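# Load two socket boards into tray, cap with frame

## Task

Place both short circuit boards that carry a black socket inside the flat black tray, then lay the clear frame over the tray so it rests on the tray's rim; release everything and withdraw the grippers.

## Robot and tools

Robot: two 6-joint arms, left_arm and right_arm, each ending in a parallel two-finger gripper with a wrist camera (cam_left_wrist, cam_right_wrist, both 504x504). Scene frame: origin on the table surface midway between the arms, +z up, +x out across the table, left_arm on the +y side. Base of left_arm at (+0.040, +0.349, 0) m, right_arm at (-0.036, -0.231, 0) m, both facing roughly +x. Joint ranges (rad), base to hand: waist -2.618 to 3.054, shoulder 0 to 3.142, elbow 0 to 3.142, wrist pitch -1.571 to 1.571, wrist yaw -1.571 to 1.571, wrist roll -2.094 to 2.094. Elbows cannot lock fully straight.

Gripper axes: fingers point along the gripper's +z and close along its y. The reported end_effector_position is the point between the finger pads, roughly 1 cm short of the fingertips. A camera mount sits on each hand and also takes up space.

execute_actions(actions, pictures): actions holds at most one item. An empty list just reports the state. {"rows": [...], "steps": n} runs up to 15 control steps of 1/30 s (default 15); each row covers one step, and the final row repeats if rows run out. {"steps": n} alone is a wait of up to 300 steps, counted from the previous result, so thinking time is included. pictures (true/false) turns images on or off; they come by default.

A row is always 14 numbers, each from -1 to 1, covering both arms even if one stays still: left dx, dy, dz, rx, ry, rz, opening, then right dx, dy, dz, rx, ry, rz, opening. dx..rz are offsets, not poses, expressed in that gripper's own axes, measured from the gripper pose printed in the most recent result that showed it (before any such result, and for later calls within one reply, from where the hand is when the action begins). Every row in an action uses that same reference; rows do not add up. Scale: 1.0 equals 0.6 m for dx, dy, dz and 180 degrees for the rotation; rx, ry, rz form a single rotation vector. Opening is absolute, not an offset: +1 fully open (0.094 m), -1 shut.

move(target, speed): target is one 14-number row laid out and referenced exactly as above. Both grippers travel straight lines to their targets and finish together, taking 0.5 to 10 s (longer paths are cut off at 10 s). speed is the path's top speed in m/s, 0.002 to 0.5, default 0.25; rotation is capped at twice that value in rad/s. The opening is applied at the start. Paths ignore obstacles and the other arm; the hand can lag, drift and overshoot the speed near full reach. Faster contact strikes harder, and aiming deeper past a contact pushes harder. The result adds a move: line with an ending (done, off_target, moving, held, fault) and any limits (paced = pose clipped; held = some steps blocked, after which the arm may surge), plus each hand's remaining distance. If only one arm is named, the other finished normally.

wait(seconds): 0 to 10 s with no new commands. zoom_image(camera, region): enlarges [x0, y0, x1, y1] pixels of the latest image, origin top-left, at most 504 by 504. read_manual(section): returns "licences" text only; no motion. finished_scene(scene): ends the given scene (1 or 2) and reports success; irreversible. Replying without any tool call ends everything.

Results: a state line left_arm: ... | right_arm: ... giving each hand's position (m) and quat_wxyz in the scene frame; accuracy worsens at long reach. grip_measured is the finger opening on the command scale; the last number of Joint positions is the opening in metres (each gripper may read about 1 mm off). Hand target shows where the controller is now steering each hand. HELD marks steps where a command was partly or wholly withheld; a pose unreachable line names an arm whose command was altered by the clearance check. Joint torques are noisy, offset, and nonzero even in free air. MOTOR HOT appears from 75 °C; FAULT and OVER-TEMPERATURE FAULT lines report stops.

Control behaviour: each step the commanded pose is clamped to within 70 mm and 16 degrees of the measured pose, and position wins over orientation if both cannot be met. After an action the arm continues only to its last clamped pose, so long moves need follow-ups; read the new pose and send the remainder. Arms tend to finish a centimetre or more low, and sending zeros drives back to the reference and can let them sag further. To keep an arm in place, send the offset back to its desired pose in the first call of a reply, zeros in later calls, and aim higher if it still droops. The simulation keeps running while you think.

Gripping: to hold a part, command an opening about 0.03 below grip_measured for a firm hold (less for a gentler one). Pads push about 50 to 62 N each, less on very thin parts (under about 2 mm), with a brief spike on first contact. Parts held may get tugged, and loose ones nudged, at random moments.

Avoid: knocking anything off the table (that fails the job), drops, slips, slamming or hard pushing, arms hitting or pressing on each other, and long heavy holds that heat motors (90 °C stops the arm for 10 s; 100 °C makes it go limp and fall). Finish with the boards in the tray, the frame sitting on the rim, grippers open and moved away.

Each tool is called by a JSON object that holds its "name" and its "arguments", one argument or row to a line.

## Session

{"name": "execute_actions", "arguments": {
  "actions": []
}}

Scene clock: 0.00 s of 6000.00 s.
left_arm: end_effector_position=(+0.3438, +0.5668, +0.2660) grip_measured=+1.000 end_effector_quat_wxyz=(+0.184, +0.192, +0.668, +0.695) | right_arm: end_effector_position=(+0.1625, +0.0710, +0.1698) grip_measured=+1.000 end_effector_quat_wxyz=(+0.338, -0.511, +0.688, -0.388)
Joint positions: left_arm=[ 0.256  1.195  0.515  0.726 -0.741  1.623  0.094] | right_arm=[ 1.479  1.883  1.457 -1.29   1.075  0.243  0.094]
Joint velocities: left_arm=[-0.002 -0.002 -0.002  0.007 -0.066 -0.007  0.   ] | right_arm=[-0.007  0.002  0.017 -0.007  0.007  0.022  0.   ]
Joint torques (N m, as the arm reports them, + toward a larger angle): no reading
Hand target (left_arm): +0.343, +0.567, +0.278; +0.199, +0.177, +0.661, +0.701
Hand target (right_arm): +0.164, +0.072, +0.175; +0.348, -0.505, +0.689, -0.387

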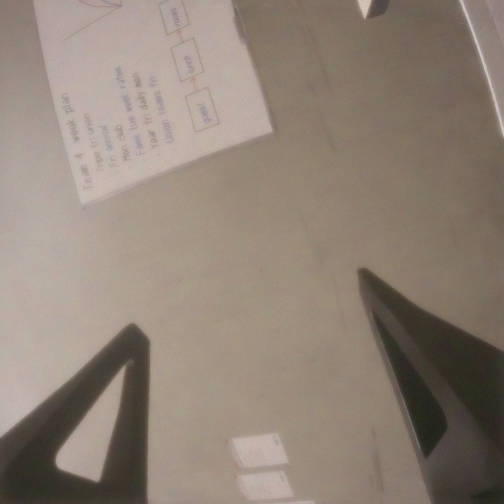

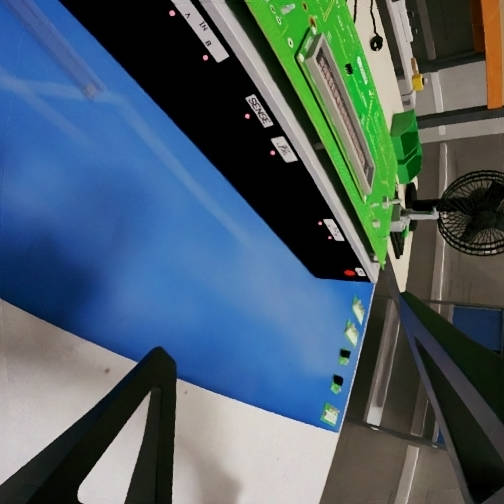

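{"name": "move", "arguments": {
  "target": [-0.1,0.068,-0.46,0.499,0.132,-0.138,1,0.403,-0.3,0.04,-0.277,0.241,0.364,1]
}}

Scene clock: 12.67 s of 6000.00 s.
left_arm: end_effector_position=(+0.2532, +0.2982, +0.2832) grip_measured=+1.000 end_effector_quat_wxyz=(+0.192, +0.023, +0.981, -0.031) | right_arm: end_effector_position=(+0.2109, -0.1990, +0.2955) grip_measured=+1.000 end_effector_quat_wxyz=(+0.208, -0.001, +0.978, +0.016)
Joint positions: left_arm=[-0.301  1.188  1.582 -1.575 -0.032 -0.214  0.094] | right_arm=[ 0.189  1.286  1.685 -1.551  0.027  0.137  0.094]
Joint velocities: left_arm=[ 0.007 -0.002 -0.002  0.022 -0.007 -0.037  0.   ] | right_arm=[ 0.012  0.002  0.017  0.007 -0.037  0.037  0.   ]
Joint torques (N m, as the arm reports them, + toward a larger angle): left_arm=[ 0.83 -3.82  8.4   0.97  0.09 -0.1 ] | right_arm=[-0.67 -4.3   6.45  0.93  0.01 -0.03]
Hand target (left_arm): +0.252, +0.299, +0.295; +0.211, +0.011, +0.976, -0.043
Hand target (right_arm): +0.205, -0.201, +0.304; +0.219, -0.000, +0.976, +0.018
Off the commanded pose (left_arm): 0.013 m, 23 deg; orientation clipped at the last step of the last action.
Off the commanded pose (right_arm): 0.009 m, 24 deg; orientation clipped at the last step of the last action.
joint sent to its limit (left arm) — the command would take joint 4 (wrist pitch) past its lower limit, so that joint was sent only as far as its limit.
joint sent to its limit (right arm) — the command would take joint 4 (wrist pitch) past its lower limit, so that joint was sent only as far as its limit.
After step 90, 5.47 s passed at rest.
move: off_target (left_arm, right_arm); limits=paced

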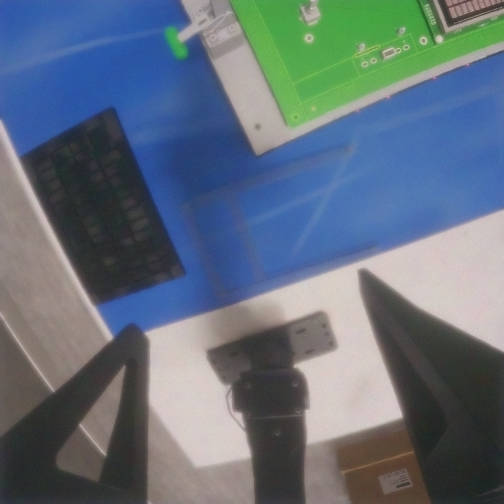

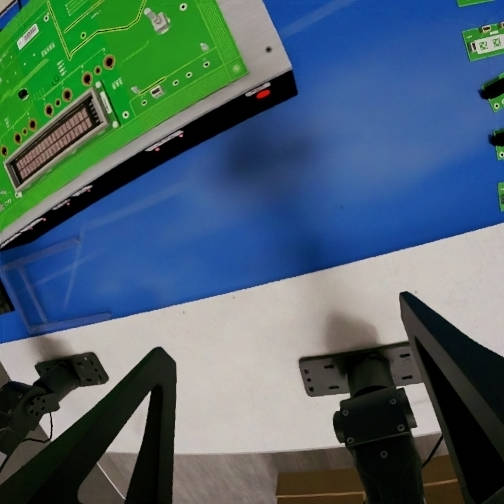

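{"name": "move", "arguments": {
  "target": [0.03,0.22,0.08,0,0,0,1,0.05,-0.42,0.12,0,0,0,1]
}}

Scene clock: 19.57 s of 6000.00 s.
left_arm: end_effector_position=(+0.2572, +0.4257, +0.2227) grip_measured=+1.000 end_effector_quat_wxyz=(+0.177, +0.020, +0.984, -0.027) | right_arm: end_effector_position=(+0.2083, -0.4470, +0.2005) grip_measured=+1.000 end_effector_quat_wxyz=(+0.187, +0.003, +0.982, +0.018)
Joint positions: left_arm=[ 0.471  1.198  1.333 -1.422  0.223  0.515  0.094] | right_arm=[-0.85   1.584  1.553 -1.324 -0.312 -0.854  0.094]
Joint velocities: left_arm=[-0.007 -0.017  0.012  0.081  0.037  0.037  0.   ] | right_arm=[ 0.002 -0.002  0.012  0.037 -0.007 -0.051  0.   ]
Joint torques (N m, as the arm reports them, + toward a larger angle): left_arm=[ 0.78 -2.72  6.21  1.05  0.35  0.08] | right_arm=[-0.27 -6.04  7.23  0.82 -0.28 -0.03]
Hand target (left_arm): +0.262, +0.427, +0.224; +0.189, +0.023, +0.981, -0.031
Hand target (right_arm): +0.213, -0.451, +0.208; +0.201, -0.002, +0.979, +0.010
Off the commanded pose (left_arm): 0.006 m, 2 deg.
Off the commanded pose (right_arm): 0.011 m, 3 deg.
After step 90, 2.20 s passed at rest.
move: off_target (right_arm)

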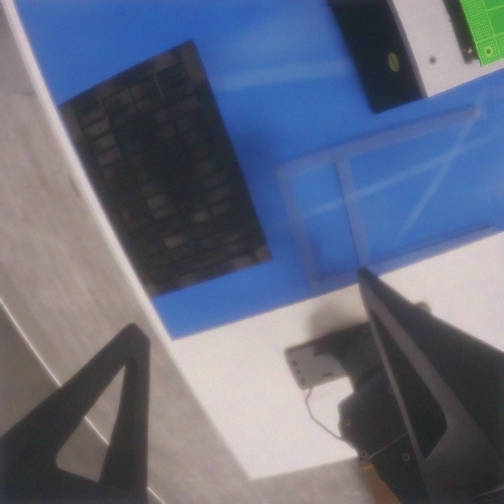

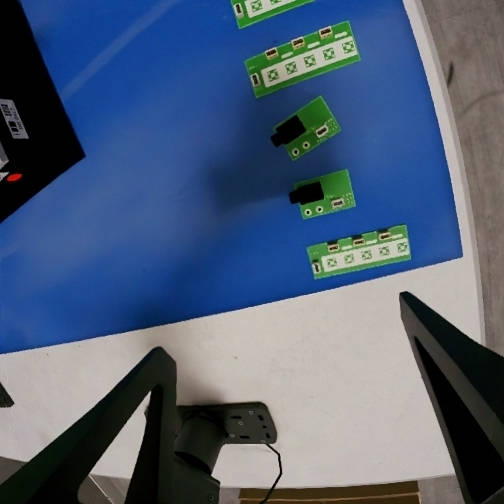

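{"name": "move", "arguments": {
  "target": [0.1,-0.16,0.087,-0.017,0.113,-0.013,1,0.033,0,0.12,0.093,0.093,0.494,1]
}}

Scene clock: 36.60 s of 6000.00 s.
left_arm: end_effector_position=(+0.2182, +0.3282, +0.1603) grip_measured=+1.000 end_effector_quat_wxyz=(+0.010, +0.001, +1.000, -0.005) | right_arm: end_effector_position=(+0.2164, -0.4436, +0.1239) grip_measured=+1.000 end_effector_quat_wxyz=(-0.006, +0.707, +0.707, +0.021)
Joint positions: left_arm=[-0.15   1.206  1.139 -1.483  0.008 -0.113  0.094] | right_arm=[-0.681  1.801  1.548 -1.326 -0.043  0.844  0.094]
Joint velocities: left_arm=[-0.012  0.002 -0.017 -0.007 -0.066 -0.007  0.   ] | right_arm=[ 0.002 -0.012 -0.002 -0.066 -0.037  0.007  0.   ]
Joint torques (N m, as the arm reports them, + toward a larger angle): left_arm=[-0.92 -2.49  5.87  0.26 -0.05 -0.08] | right_arm=[ 0.67 -6.92  7.01  0.15  0.11  0.07]
Hand target (left_arm): +0.216, +0.328, +0.158; +0.003, +0.001, +1.000, +0.000
Hand target (right_arm): +0.217, -0.443, +0.126; -0.010, +0.707, +0.707, +0.015
Off the commanded pose (left_arm): 0.005 m, 1 deg.
Off the commanded pose (right_arm): 0.003 m, 1 deg.
After step 90, 10.27 s passed at rest.
move: done

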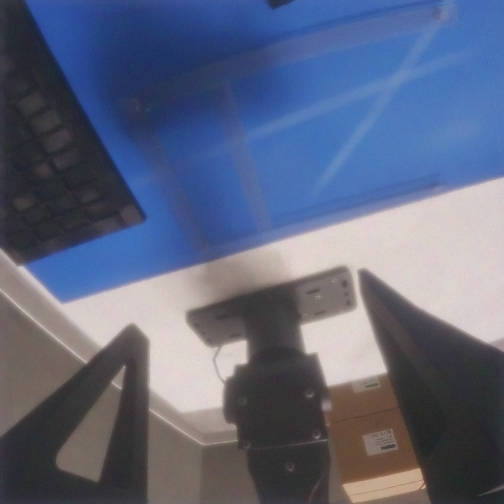

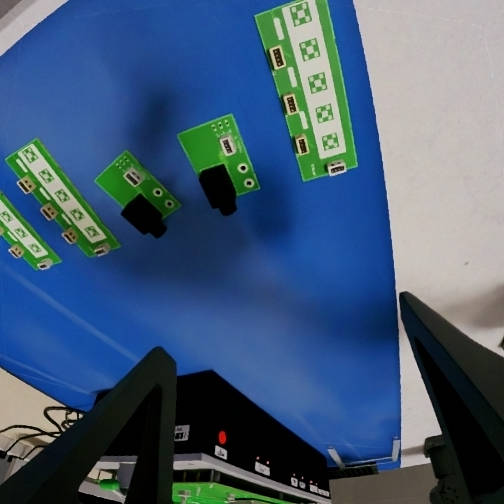

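{"name": "move", "arguments": {
  "target": [0,0,0,0,0,0,1,0,0.035,0.1,0.017,-0.01,0,1]
}}

{"name": "zoom_image", "arguments": {
  "camera": "cam_left_wrist",
  "region": [0,0,300,300]
}}

Scene clock: 40.13 s of 6000.00 s.
left_arm: end_effector_position=(+0.2181, +0.3283, +0.1602) grip_measured=+1.000 end_effector_quat_wxyz=(+0.010, +0.001, +1.000, -0.005) | right_arm: end_effector_position=(+0.2376, -0.4385, +0.0653) grip_measured=+1.000 end_effector_quat_wxyz=(-0.020, +0.706, +0.708, -0.002)
Joint positions: left_arm=[-0.15   1.206  1.139 -1.483  0.008 -0.114  0.094] | right_arm=[-0.607  1.907  1.45  -1.153 -0.001  0.916  0.094]
Joint velocities: left_arm=[-0.012 -0.007  0.007  0.007 -0.007 -0.007  0.   ] | right_arm=[ 0.002 -0.002  0.012 -0.022 -0.007  0.007  0.   ]
Joint torques (N m, as the arm reports them, + toward a larger angle): left_arm=[-0.03 -2.77  6.34  0.36  0.09  0.04] | right_arm=[ 0.37 -8.41  4.9   0.38  0.14  0.08]
Hand target (left_arm): +0.218, +0.328, +0.160; +0.010, +0.002, +1.000, -0.005
Hand target (right_arm): +0.239, -0.440, +0.064; -0.013, +0.706, +0.708, -0.008
Off the commanded pose (left_arm): 0.000 m, 0 deg.
Off the commanded pose (right_arm): 0.003 m, 1 deg.
move: done

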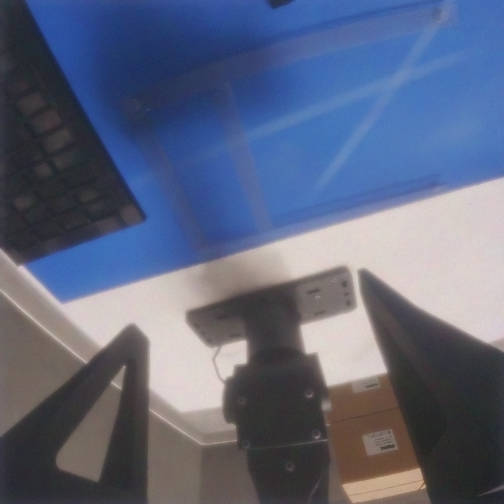

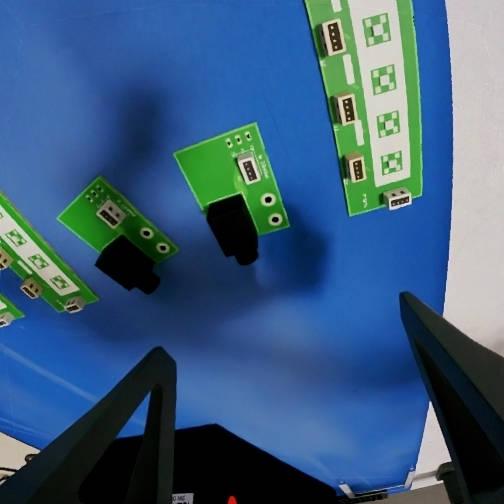

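Region (0, 0, 300, 300) of cam_left_wrist's 504x504 image, scaled by 1.680, with more detail than that image has.

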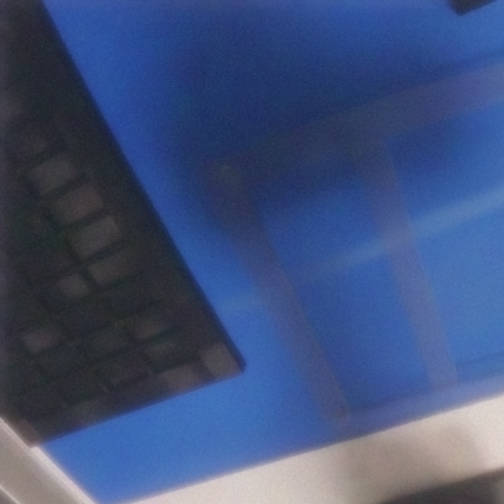

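{"name": "move", "arguments": {
  "target": [0,0,0,0,0,0,1,-0.01,0.025,0.04,0.008,-0.01,0,0]
}}

Scene clock: 44.27 s of 6000.00 s.
left_arm: end_effector_position=(+0.2181, +0.3283, +0.1602) grip_measured=+1.000 end_effector_quat_wxyz=(+0.010, +0.001, +1.000, -0.005) | right_arm: end_effector_position=(+0.2476, -0.4399, +0.0407) grip_measured=+0.002 end_effector_quat_wxyz=(-0.026, +0.705, +0.709, -0.016)
Joint positions: left_arm=[-0.15   1.206  1.139 -1.483  0.008 -0.114  0.094] | right_arm=[-0.58   1.98   1.45  -1.098  0.023  0.941  0.047]
Joint velocities: left_arm=[ 0.002  0.002 -0.007  0.007 -0.022  0.007  0.   ] | right_arm=[ 0.007  0.007 -0.007  0.007  0.007  0.022 -0.   ]
Joint torques (N m, as the arm reports them, + toward a larger angle): left_arm=[ 0.02 -2.77  6.28  0.38  0.03  0.05] | right_arm=[ 0.53 -8.39  5.79  0.32  0.16  0.07]
Hand target (left_arm): +0.218, +0.328, +0.160; +0.010, +0.001, +1.000, -0.005
Hand target (right_arm): +0.252, -0.443, +0.041; -0.017, +0.705, +0.708, -0.022
Off the commanded pose (left_arm): 0.000 m, 0 deg.
Off the commanded pose (right_arm): 0.006 m, 1 deg.
After step 90, 0.33 s passed at rest.
move: done

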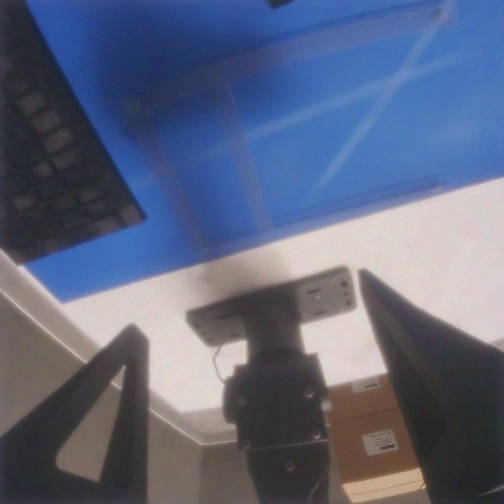

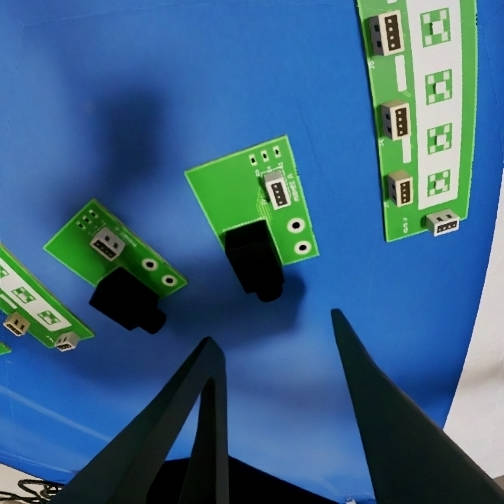

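{"name": "move", "arguments": {
  "target": [0,0,0,0,0,0,1,-0.028,0.006,0.018,-0.02,-0.012,0,-0.3]
}}

Scene clock: 49.93 s of 6000.00 s.
left_arm: end_effector_position=(+0.2181, +0.3283, +0.1602) grip_measured=+1.000 end_effector_quat_wxyz=(+0.010, +0.001, +1.000, -0.005) | right_arm: end_effector_position=(+0.2517, -0.4545, +0.0294) grip_measured=-0.298 end_effector_quat_wxyz=(+0.004, +0.705, +0.709, -0.007)
Joint positions: left_arm=[-0.15   1.206  1.139 -1.483  0.008 -0.114  0.094] | right_arm=[-0.61   1.98   1.405 -0.99   0.015  0.91   0.033]
Joint velocities: left_arm=[-0.002 -0.002  0.007 -0.022  0.051 -0.022  0.   ] | right_arm=[ 0.022 -0.007 -0.007 -0.037 -0.051  0.007 -0.001]
Joint torques (N m, as the arm reports them, + toward a larger angle): left_arm=[-0.05 -2.93  6.2   0.36  0.06  0.05] | right_arm=[-0.43 -9.38  4.34  0.47  0.06 -0.03]
Hand target (left_arm): +0.218, +0.328, +0.160; +0.010, +0.001, +1.000, -0.005
Hand target (right_arm): +0.251, -0.457, +0.029; +0.009, +0.705, +0.709, -0.007
Off the commanded pose (left_arm): 0.000 m, 0 deg.
Off the commanded pose (right_arm): 0.002 m, 1 deg.
After step 90, 1.73 s passed at rest.
move: done

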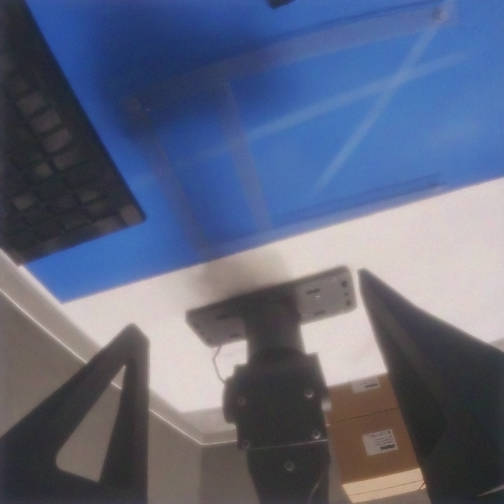

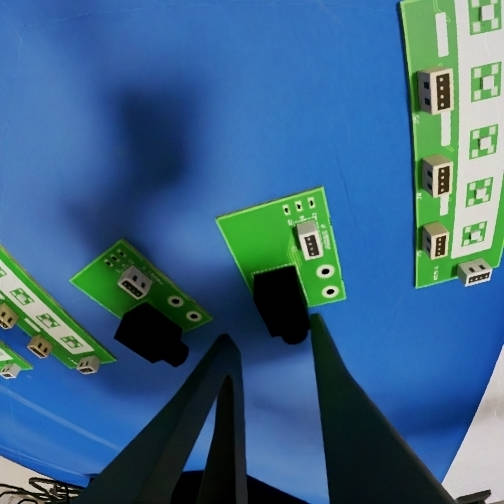

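{"name": "move", "arguments": {
  "target": [0,0,0,0,0,0,1,-0.012,-0.012,0,0,0,0,-0.2]
}}

{"name": "move", "arguments": {
  "target": [0,0,0,0,0,0,1,-0.004,0,0.018,0,0,0,-0.2],
  "speed": 0.03
}}

Scene clock: 53.20 s of 6000.00 s.
left_arm: end_effector_position=(+0.2181, +0.3283, +0.1602) grip_measured=+1.000 end_effector_quat_wxyz=(+0.010, +0.001, +1.000, -0.005) | right_arm: end_effector_position=(+0.2472, -0.4606, +0.0294) grip_measured=-0.202 end_effector_quat_wxyz=(+0.004, +0.705, +0.709, -0.006)
Joint positions: left_arm=[-0.15   1.206  1.139 -1.483  0.008 -0.114  0.094] | right_arm=[-0.632  1.98   1.405 -0.989  0.014  0.889  0.037]
Joint velocities: left_arm=[ 0.002 -0.007 -0.022  0.007  0.051 -0.007  0.   ] | right_arm=[ 0.012 -0.007 -0.017 -0.037  0.007  0.081  0.001]
Joint torques (N m, as the arm reports them, + toward a larger angle): left_arm=[-0.08 -2.8   6.38  0.34  0.02  0.02] | right_arm=[-0.4  -9.11  4.75  0.35  0.04 -0.02]
Hand target (left_arm): +0.218, +0.328, +0.160; +0.010, +0.001, +1.000, -0.005
Hand target (right_arm): +0.244, -0.462, +0.029; +0.003, +0.705, +0.709, -0.008
Off the commanded pose (left_arm): 0.000 m, 0 deg.
Off the commanded pose (right_arm): 0.003 m, 0 deg.
move: done

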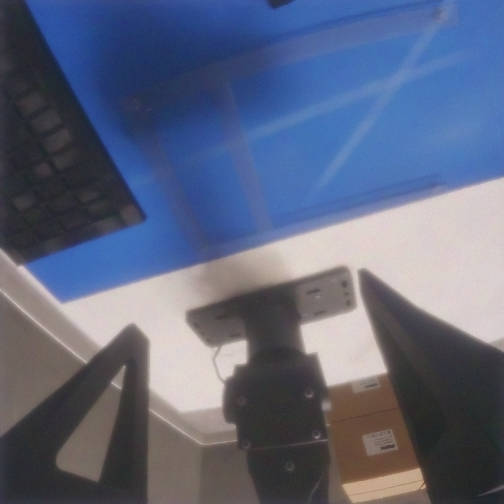

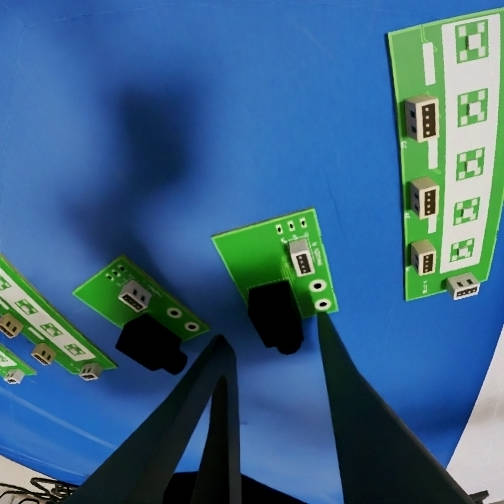

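Scene clock: 53.93 s of 6000.00 s.
left_arm: end_effector_position=(+0.2181, +0.3283, +0.1602) grip_measured=+1.000 end_effector_quat_wxyz=(+0.010, +0.001, +1.000, -0.005) | right_arm: end_effector_position=(+0.2516, -0.4639, +0.0295) grip_measured=-0.202 end_effector_quat_wxyz=(+0.015, +0.705, +0.709, -0.005)
Joint positions: left_arm=[-0.15   1.206  1.139 -1.483  0.008 -0.114  0.094] | right_arm=[-0.632  1.98   1.405 -0.967  0.012  0.889  0.037]
Joint velocities: left_arm=[ 0.002  0.022 -0.007 -0.051  0.022 -0.051  0.   ] | right_arm=[ 0.012 -0.002  0.007 -0.007 -0.037  0.037  0.001]
Joint torques (N m, as the arm reports them, + toward a larger angle): left_arm=[-0.09 -2.72  6.45  0.34  0.05  0.01] | right_arm=[-0.33 -7.58  3.88  0.48  0.04 -0.03]
Hand target (left_arm): +0.218, +0.328, +0.160; +0.010, +0.001, +1.000, -0.005
Hand target (right_arm): +0.247, -0.463, +0.019; +0.004, +0.705, +0.709, -0.006
Off the commanded pose (left_arm): 0.000 m, 0 deg.
Off the commanded pose (right_arm): 0.012 m, 1 deg.
move: off_target (right_arm)

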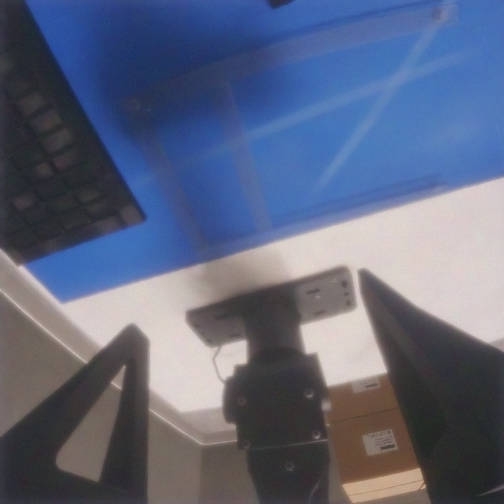

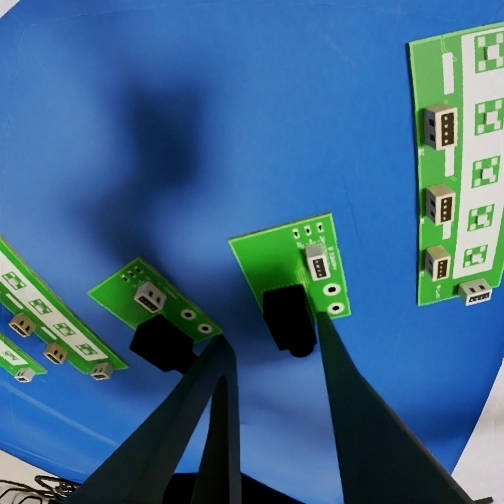

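{"name": "move", "arguments": {
  "target": [0,0,0,0,0,0,1,0,-0.011,0.03,0.006,0.008,0,-0.2],
  "speed": 0.03
}}

Scene clock: 56.80 s of 6000.00 s.
left_arm: end_effector_position=(+0.2181, +0.3283, +0.1602) grip_measured=+1.000 end_effector_quat_wxyz=(+0.010, +0.001, +1.000, -0.005) | right_arm: end_effector_position=(+0.2478, -0.4624, +0.0176) grip_measured=-0.202 end_effector_quat_wxyz=(+0.002, +0.705, +0.709, -0.002)
Joint positions: left_arm=[-0.15   1.206  1.139 -1.483  0.008 -0.114  0.094] | right_arm=[-0.639  2.004  1.389 -0.952  0.004  0.88   0.037]
Joint velocities: left_arm=[ 0.002  0.002 -0.012 -0.037 -0.007  0.007  0.   ] | right_arm=[-0.002 -0.007 -0.017  0.007 -0.037 -0.051  0.   ]
Joint torques (N m, as the arm reports them, + toward a larger angle): left_arm=[-0.03 -2.74  6.21  0.35  0.    0.  ] | right_arm=[-0.61 -8.14  4.31  0.49  0.02 -0.05]
Hand target (left_arm): +0.218, +0.328, +0.160; +0.010, +0.001, +1.000, -0.005
Hand target (right_arm): +0.245, -0.464, +0.011; -0.001, +0.705, +0.709, -0.003
Off the commanded pose (left_arm): 0.000 m, 0 deg.
Off the commanded pose (right_arm): 0.007 m, 0 deg.
move: done

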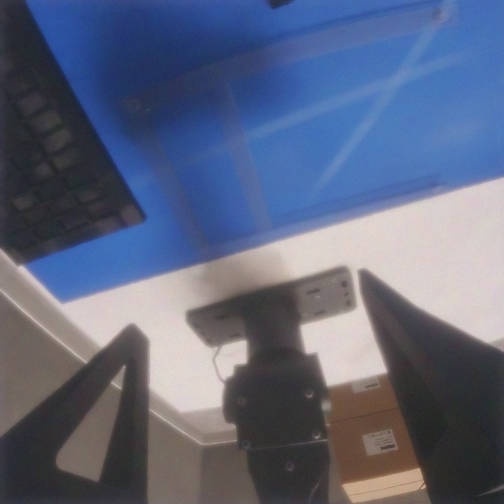

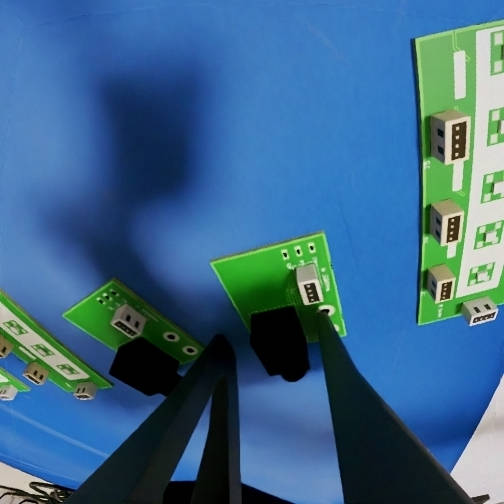

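{"name": "move", "arguments": {
  "target": [0,0,0,0,0,0,1,0,0,0,0,0,0,-0.72]
}}

Scene clock: 59.33 s of 6000.00 s.
left_arm: end_effector_position=(+0.2181, +0.3283, +0.1602) grip_measured=+1.000 end_effector_quat_wxyz=(+0.010, +0.001, +1.000, -0.005) | right_arm: end_effector_position=(+0.2462, -0.4617, +0.0182) grip_measured=-0.682 end_effector_quat_wxyz=(-0.000, +0.705, +0.709, -0.003)
Joint positions: left_arm=[-0.15   1.206  1.139 -1.483  0.008 -0.114  0.094] | right_arm=[-0.639  2.002  1.389 -0.959  0.006  0.88   0.015]
Joint velocities: left_arm=[-0.027 -0.007 -0.002  0.051  0.066  0.007  0.   ] | right_arm=[-0.012 -0.012 -0.002 -0.007 -0.007 -0.066  0.001]
Joint torques (N m, as the arm reports them, + toward a larger angle): left_arm=[-0.04 -2.73  6.22  0.35  0.07  0.01] | right_arm=[ 0.08 -8.8   5.11  0.39  0.01  0.02]
Hand target (left_arm): +0.218, +0.328, +0.160; +0.010, +0.001, +1.000, -0.005
Hand target (right_arm): +0.248, -0.462, +0.018; +0.002, +0.705, +0.709, -0.002
Off the commanded pose (left_arm): 0.000 m, 0 deg.
Off the commanded pose (right_arm): 0.002 m, 0 deg.
move: done

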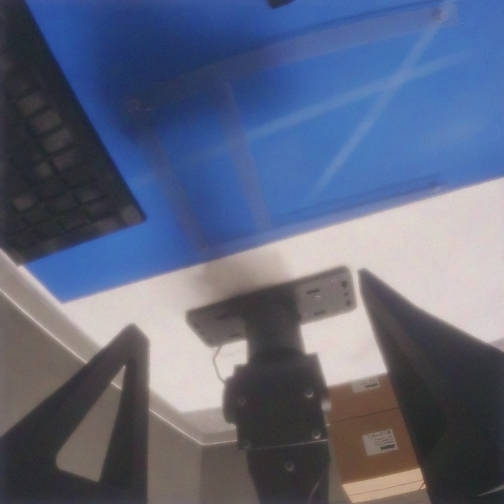

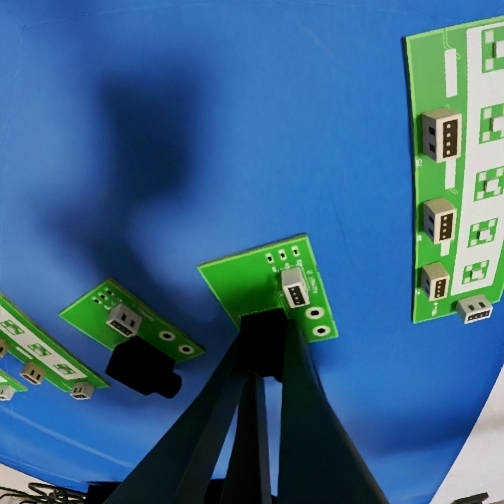

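{"name": "move", "arguments": {
  "target": [-0.12,0.28,0,0,0,0,1,0,0,-0.12,0,0,0,-0.72]
}}

{"name": "move", "arguments": {
  "target": [0,0,0,0,0,0,1,0.8,-0.16,0,0,0,-0.5,-0.72],
  "speed": 0.35
}}

Scene clock: 67.70 s of 6000.00 s.
left_arm: end_effector_position=(+0.2836, +0.4944, +0.1493) grip_measured=+1.000 end_effector_quat_wxyz=(-0.011, -0.003, +1.000, -0.006) | right_arm: end_effector_position=(+0.2462, -0.4614, +0.0802) grip_measured=-0.682 end_effector_quat_wxyz=(-0.007, +0.705, +0.709, -0.003)
Joint positions: left_arm=[ 0.499  1.64   1.462 -1.419 -0.     0.528  0.094] | right_arm=[-0.639  1.954  1.575 -1.207  0.005  0.88   0.015]
Joint velocities: left_arm=[ 0.002 -0.007 -0.002  0.037  0.007  0.007  0.   ] | right_arm=[ 0.017 -0.007  0.002 -0.007 -0.095  0.007 -0.   ]
Joint torques (N m, as the arm reports them, + toward a larger angle): left_arm=[ 0.48 -7.03  8.96  0.25  0.21  0.11] | right_arm=[ 0.05 -9.9   6.82  0.15  0.03  0.01]
Hand target (left_arm): +0.289, +0.496, +0.158; +0.007, +0.001, +1.000, -0.006
Hand target (right_arm): +0.247, -0.462, +0.090; -0.000, +0.705, +0.709, -0.003
Off the commanded pose (left_arm): 0.013 m, 2 deg.
Off the commanded pose (right_arm): 0.010 m, 1 deg.
After step 90, 4.03 s passed at rest.
move: off_target (left_arm)

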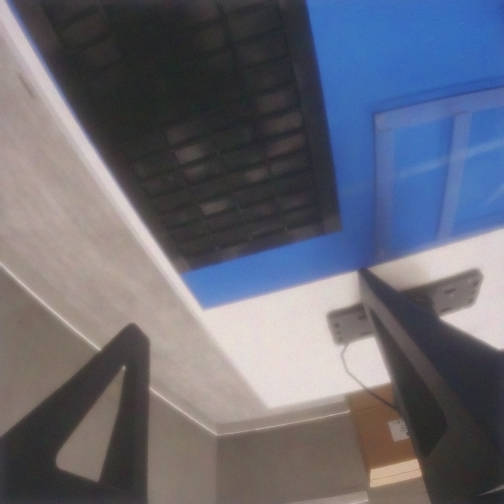

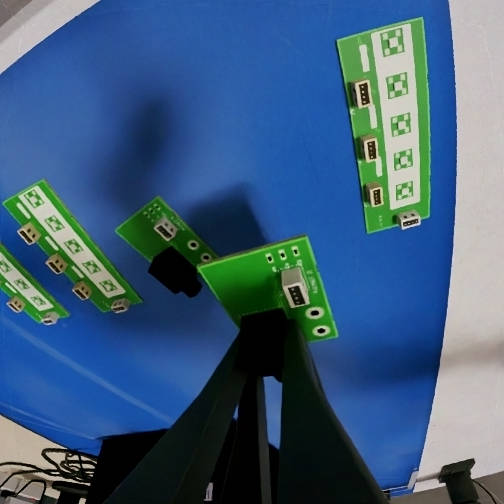

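Scene clock: 70.37 s of 6000.00 s.
left_arm: end_effector_position=(+0.2836, +0.4944, +0.1493) grip_measured=+1.000 end_effector_quat_wxyz=(-0.011, -0.003, +1.000, -0.006) | right_arm: end_effector_position=(+0.1462, +0.0249, +0.0905) grip_measured=-0.681 end_effector_quat_wxyz=(-0.004, +0.001, +1.000, +0.021)
Joint positions: left_arm=[ 0.499  1.64   1.462 -1.419 -0.     0.528  0.094] | right_arm=[ 0.975  1.718  1.314 -1.139 -0.032  0.932  0.015]
Joint velocities: left_arm=[-0.002  0.002  0.002 -0.037  0.007 -0.051  0.   ] | right_arm=[-0.007 -0.007 -0.012  0.022 -0.037 -0.081  0.001]
Joint torques (N m, as the arm reports them, + toward a larger angle): left_arm=[ 0.05 -6.68  6.21  0.24  0.07  0.02] | right_arm=[ 0.16 -6.33  6.96  0.23  0.07 -0.06]
Hand target (left_arm): +0.284, +0.494, +0.149; -0.011, -0.003, +1.000, -0.006
Hand target (right_arm): +0.147, +0.025, +0.093; -0.004, -0.003, +1.000, +0.015
Off the commanded pose (left_arm): 0.000 m, 0 deg.
Off the commanded pose (right_arm): 0.009 m, 2 deg.
move: done

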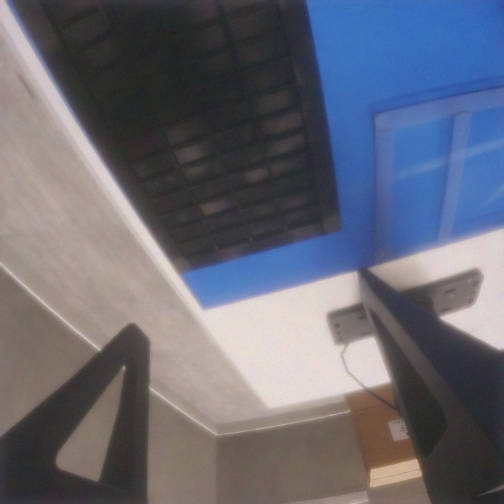

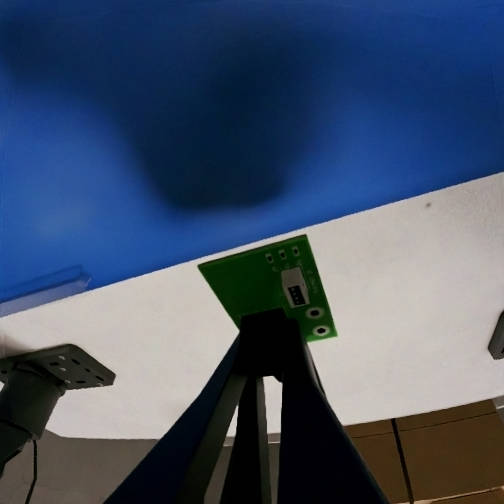

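Mat edge near; go to x≈0.19.

{"name": "move", "arguments": {
  "target": [0,0,0,0,0,0,1,-0.07,0,0.122,0.013,0,0,-0.72],
  "speed": 0.08
}}

Scene clock: 75.77 s of 6000.00 s.
left_arm: end_effector_position=(+0.2836, +0.4944, +0.1493) grip_measured=+1.000 end_effector_quat_wxyz=(-0.011, -0.003, +1.000, -0.006) | right_arm: end_effector_position=(+0.1838, +0.0309, +0.0207) grip_measured=-0.681 end_effector_quat_wxyz=(-0.008, -0.000, +1.000, +0.005)
Joint positions: left_arm=[ 0.499  1.64   1.462 -1.419 -0.     0.528  0.094] | right_arm=[ 0.905  1.921  1.284 -0.937 -0.018  0.859  0.015]
Joint velocities: left_arm=[ 0.012  0.007  0.002  0.007  0.037 -0.022  0.   ] | right_arm=[-0.022 -0.007 -0.002  0.037  0.037 -0.051  0.   ]
Joint torques (N m, as the arm reports them, + toward a larger angle): left_arm=[ 0.05 -6.92  6.14  0.27  0.03  0.04] | right_arm=[-0.47 -7.72  4.39  0.44  0.13 -0.03]
Hand target (left_arm): +0.284, +0.494, +0.149; -0.011, -0.003, +1.000, -0.006
Hand target (right_arm): +0.187, +0.028, +0.016; -0.004, +0.001, +1.000, -0.000
Off the commanded pose (left_arm): 0.000 m, 0 deg.
Off the commanded pose (right_arm): 0.006 m, 1 deg.
After step 90, 0.90 s passed at rest.
move: done

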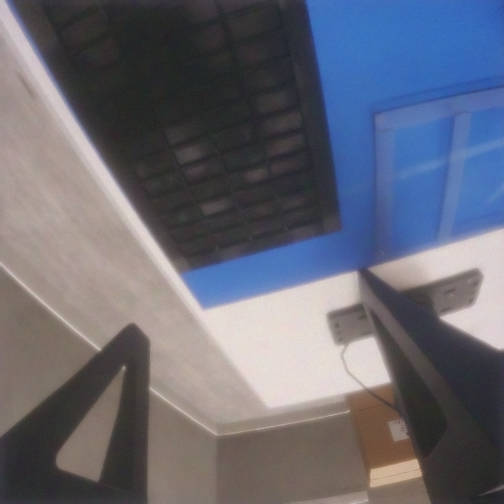

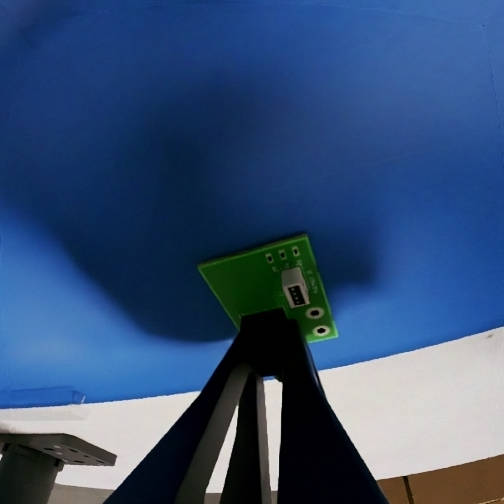

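{"name": "move", "arguments": {
  "target": [0,0,0,0,0,0,1,0,0,0.008,0,0,0,-0.2]
}}

{"name": "move", "arguments": {
  "target": [0,0,0,0,0,0,-0.2,0,0,-0.1,0,0,0,-0.2]
}}

{"name": "move", "arguments": {
  "target": [0.1,-0.4,0.03,0,0,0,-0.2,-0.08,-0.55,0,0,0,0.25,-0.2],
  "speed": 0.35
}}

Scene clock: 79.63 s of 6000.00 s.
left_arm: end_effector_position=(+0.2836, +0.4944, +0.1493) grip_measured=+1.000 end_effector_quat_wxyz=(-0.011, -0.003, +1.000, -0.006) | right_arm: end_effector_position=(+0.1844, +0.0318, +0.0207) grip_measured=-0.202 end_effector_quat_wxyz=(-0.007, -0.001, +1.000, +0.006)
Joint positions: left_arm=[ 0.499  1.64   1.462 -1.419 -0.     0.528  0.094] | right_arm=[ 0.905  1.921  1.284 -0.933 -0.019  0.859  0.037]
Joint velocities: left_arm=[-0.017  0.012 -0.007  0.037 -0.066 -0.066  0.   ] | right_arm=[ 0.007  0.007 -0.002  0.037 -0.007 -0.022 -0.   ]
Joint torques (N m, as the arm reports them, + toward a larger angle): left_arm=[-0.12 -6.47  6.34  0.24  0.03  0.01] | right_arm=[ 0.07 -7.81  4.22  0.47  0.02  0.02]
Hand target (left_arm): +0.284, +0.494, +0.149; -0.011, -0.003, +1.000, -0.006
Hand target (right_arm): +0.184, +0.031, +0.016; -0.008, -0.000, +1.000, +0.005
Off the commanded pose (left_arm): 0.000 m, 0 deg.
Off the commanded pose (right_arm): 0.005 m, 0 deg.
After step 90, 0.17 s passed at rest.
move: done

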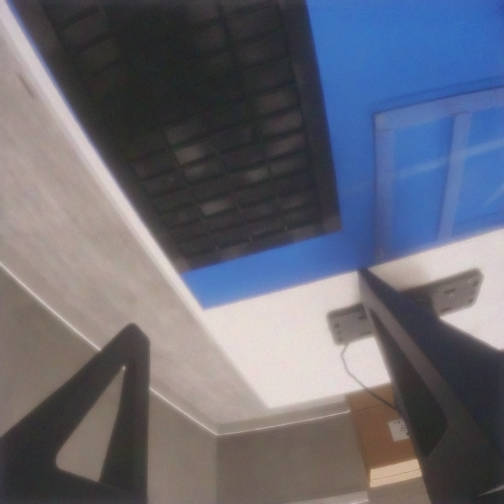

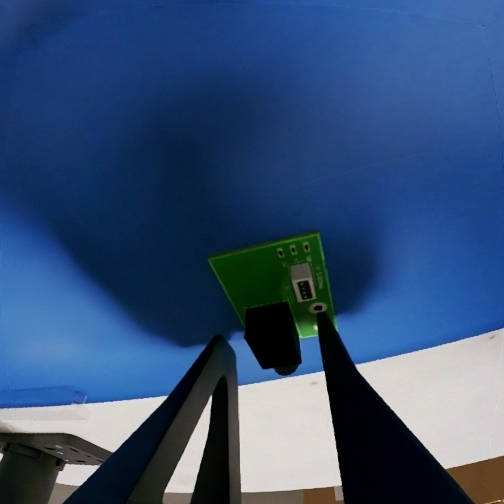

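Scene clock: 80.67 s of 6000.00 s.
left_arm: end_effector_position=(+0.2836, +0.4944, +0.1493) grip_measured=-0.198 end_effector_quat_wxyz=(-0.011, -0.003, +1.000, -0.006) | right_arm: end_effector_position=(+0.1848, +0.0325, +0.0746) grip_measured=-0.202 end_effector_quat_wxyz=(-0.008, -0.001, +1.000, +0.006)
Joint positions: left_arm=[ 0.499  1.64   1.462 -1.419 -0.     0.528  0.038] | right_arm=[ 0.905  1.866  1.434 -1.14  -0.019  0.859  0.037]
Joint velocities: left_arm=[-0.022 -0.022 -0.002  0.007 -0.095  0.007 -0.   ] | right_arm=[ 0.002 -0.007 -0.012 -0.051 -0.051 -0.095 -0.001]
Joint torques (N m, as the arm reports them, + toward a larger angle): left_arm=[-0.08 -6.71  6.3   0.26 -0.03 -0.02] | right_arm=[-0.27 -8.67  6.43  0.2   0.02 -0.01]
Hand target (left_arm): +0.284, +0.494, +0.149; -0.011, -0.003, +1.000, -0.006
Hand target (right_arm): +0.186, +0.031, +0.081; -0.007, -0.001, +1.000, +0.006
Off the commanded pose (left_arm): 0.000 m, 0 deg.
Off the commanded pose (right_arm): 0.006 m, 0 deg.
move: done

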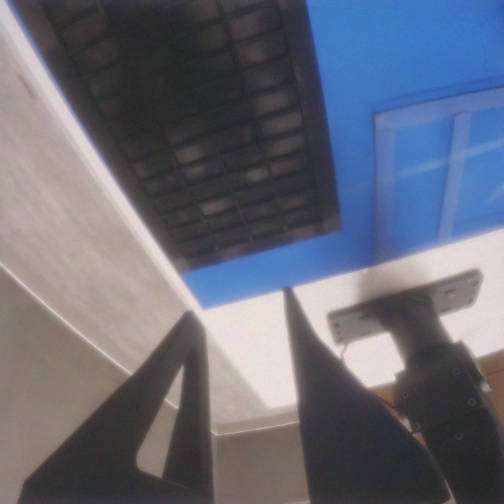

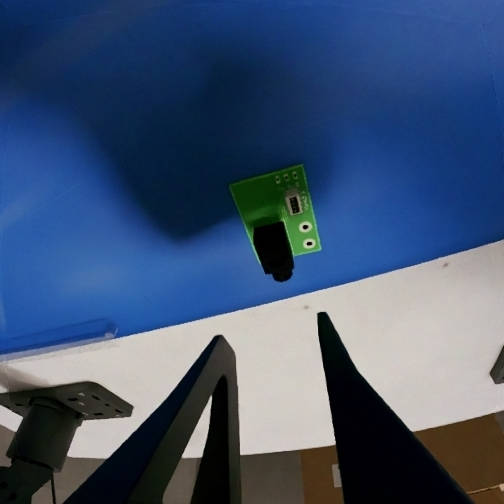

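Scene clock: 82.53 s of 6000.00 s.
left_arm: end_effector_position=(+0.2223, +0.2562, +0.1363) grip_measured=-0.198 end_effector_quat_wxyz=(-0.020, -0.003, +1.000, -0.005) | right_arm: end_effector_position=(+0.2274, -0.3006, +0.0697) grip_measured=-0.202 end_effector_quat_wxyz=(-0.014, +0.385, +0.923, -0.006)
Joint positions: left_arm=[-0.489  1.343  1.137 -1.397  0.026 -0.461  0.038] | right_arm=[-0.211  1.633  1.136 -1.103  0.009  0.534  0.037]
Joint velocities: left_arm=[-0.002 -0.007 -0.002 -0.022 -0.007 -0.022 -0.   ] | right_arm=[ 0.002  0.012 -0.002  0.022  0.037  0.037 -0.   ]
Joint torques (N m, as the arm reports them, + toward a larger angle): left_arm=[-1.   -4.27  6.54  0.46 -0.06 -0.16] | right_arm=[ 0.02 -5.35  6.84  0.33  0.06 -0.01]
Hand target (left_arm): +0.226, +0.253, +0.138; -0.007, -0.003, +1.000, -0.006
Hand target (right_arm): +0.234, -0.303, +0.072; -0.007, +0.382, +0.924, -0.006
Off the commanded pose (left_arm): 0.003 m, 1 deg.
Off the commanded pose (right_arm): 0.007 m, 1 deg.
move: done

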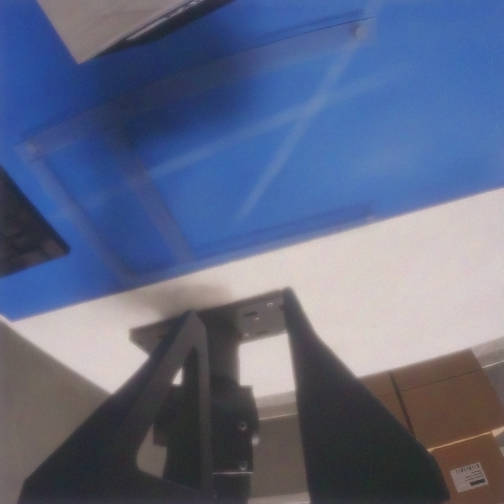

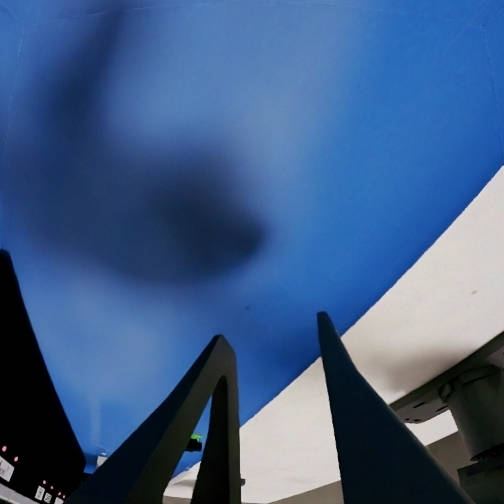

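{"name": "move", "arguments": {
  "target": [0.055,-0.38,0.12,0,-0.018,0,-0.2,-0.295,-0.095,0.02,-0.008,-0.012,0.17,-0.2]
}}

Scene clock: 87.37 s of 6000.00 s.
left_arm: end_effector_position=(+0.1819, +0.0344, +0.0602) grip_measured=-0.198 end_effector_quat_wxyz=(-0.006, +0.001, +1.000, +0.008) | right_arm: end_effector_position=(+0.3109, -0.4648, +0.0510) grip_measured=-0.202 end_effector_quat_wxyz=(+0.014, +0.611, +0.792, -0.003)
Joint positions: left_arm=[-1.183  1.901  1.422 -1.112  0.005 -1.146  0.038] | right_arm=[-0.546  2.144  1.74  -1.139  0.009  0.723  0.037]
Joint velocities: left_arm=[-0.007 -0.002 -0.012 -0.051 -0.037  0.007  0.001] | right_arm=[-0.022 -0.002 -0.007 -0.007  0.022 -0.066 -0.   ]
Joint torques (N m, as the arm reports them, + toward a larger angle): left_arm=[-0.19 -9.3   9.01  0.38 -0.17 -0.14] | right_arm=[-0.15 -9.59  7.03  0.21  0.11  0.09]
Hand target (left_arm): +0.188, +0.026, +0.070; +0.011, -0.003, +1.000, -0.007
Hand target (right_arm): +0.310, -0.467, +0.052; +0.010, +0.615, +0.789, -0.008
Off the commanded pose (left_arm): 0.012 m, 2 deg.
Off the commanded pose (right_arm): 0.005 m, 1 deg.
After step 90, 0.17 s passed at rest.
move: off_target (left_arm)

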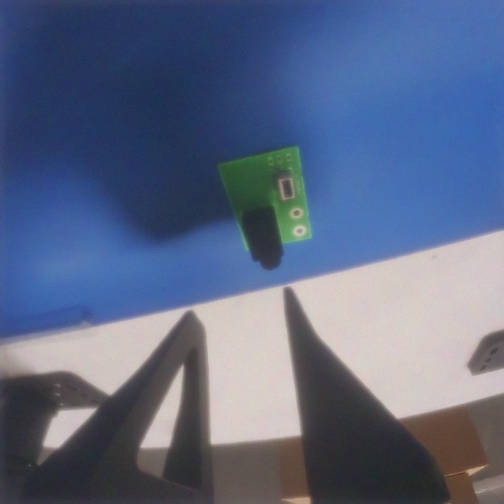

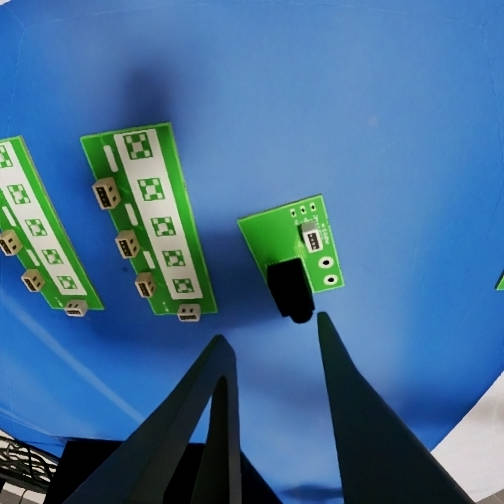

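{"name": "move", "arguments": {
  "target": [-0.008,-0.025,0.035,0.008,-0.005,0,-0.2,0.004,-0.015,0.035,0.004,0.006,0,-0.2],
  "speed": 0.06
}}

Scene clock: 106.33 s of 6000.00 s.
left_arm: end_effector_position=(+0.1873, +0.0229, +0.0385) grip_measured=-0.198 end_effector_quat_wxyz=(-0.003, +0.000, +1.000, +0.002) | right_arm: end_effector_position=(+0.3036, -0.4627, +0.0363) grip_measured=-0.202 end_effector_quat_wxyz=(+0.005, +0.610, +0.792, -0.002)
Joint positions: left_arm=[-1.183  1.957  1.41  -1.03   0.004 -1.148  0.038] | right_arm=[-0.553  2.144  1.681 -1.098  0.006  0.714  0.037]
Joint velocities: left_arm=[ 0.002 -0.012  0.002  0.125  0.11  -0.022 -0.001] | right_arm=[ 0.002  0.002 -0.012  0.037  0.022 -0.022 -0.   ]
Joint torques (N m, as the arm reports them, + toward a larger angle): left_arm=[-0.68 -9.58  5.27  0.54  0.01 -0.05] | right_arm=[-0.52 -9.42  4.6   0.49  0.03 -0.03]
Hand target (left_arm): +0.186, +0.019, +0.039; +0.001, +0.001, +1.000, -0.005
Hand target (right_arm): +0.302, -0.465, +0.030; +0.003, +0.611, +0.792, -0.003
Off the commanded pose (left_arm): 0.003 m, 1 deg.
Off the commanded pose (right_arm): 0.007 m, 0 deg.
After step 90, 15.07 s passed at rest.
move: done

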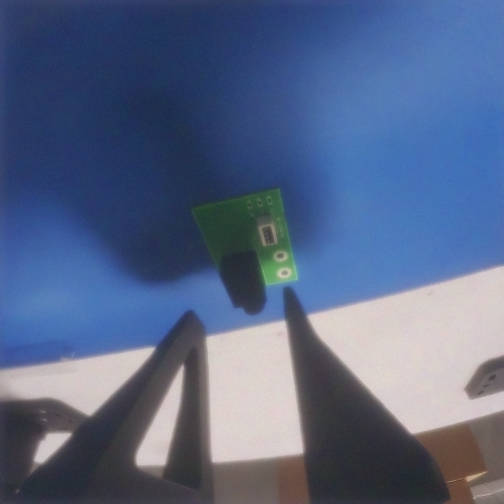

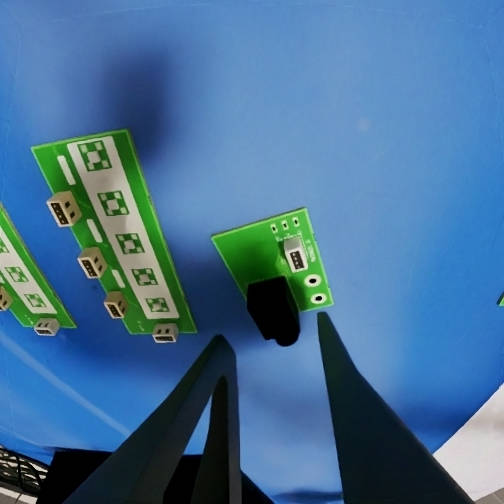

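{"name": "move", "arguments": {
  "target": [0,-0.004,0.038,0,0,0,-0.2,0,0,0.041,0,0,0,-0.2],
  "speed": 0.04
}}

Scene clock: 109.97 s of 6000.00 s.
left_arm: end_effector_position=(+0.1870, +0.0235, +0.0168) grip_measured=-0.198 end_effector_quat_wxyz=(-0.006, +0.000, +1.000, +0.009) | right_arm: end_effector_position=(+0.3032, -0.4622, +0.0185) grip_measured=-0.202 end_effector_quat_wxyz=(+0.005, +0.610, +0.792, -0.002)
Joint positions: left_arm=[-1.183  1.996  1.374 -0.97   0.004 -1.148  0.038] | right_arm=[-0.553  2.158  1.631 -1.033  0.005  0.714  0.037]
Joint velocities: left_arm=[-0.012 -0.017 -0.012  0.007  0.051 -0.051 -0.001] | right_arm=[-0.002 -0.002 -0.007  0.022 -0.022  0.007  0.   ]
Joint torques (N m, as the arm reports them, + toward a larger angle): left_arm=[-0.15 -9.75  5.3   0.43  0.05  0.01] | right_arm=[ 0.05 -9.42  4.46  0.53  0.04  0.02]
Hand target (left_arm): +0.187, +0.021, +0.016; -0.003, +0.000, +1.000, +0.002
Hand target (right_arm): +0.304, -0.463, +0.012; +0.005, +0.610, +0.792, -0.003
Off the commanded pose (left_arm): 0.003 m, 1 deg.
Off the commanded pose (right_arm): 0.007 m, 0 deg.
move: done

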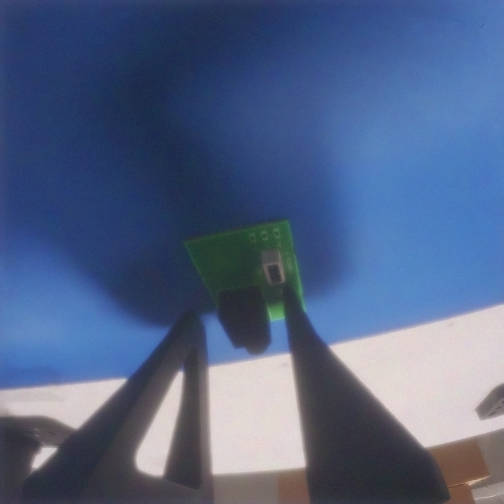

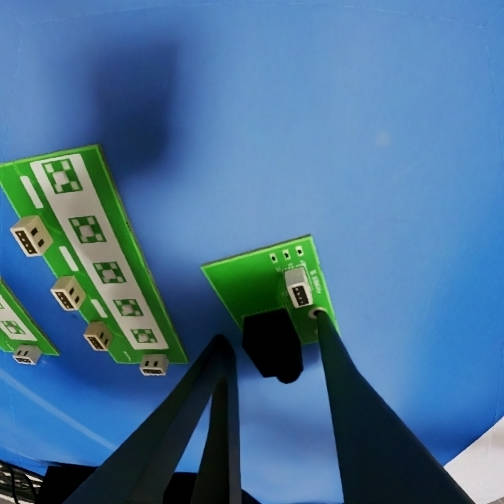

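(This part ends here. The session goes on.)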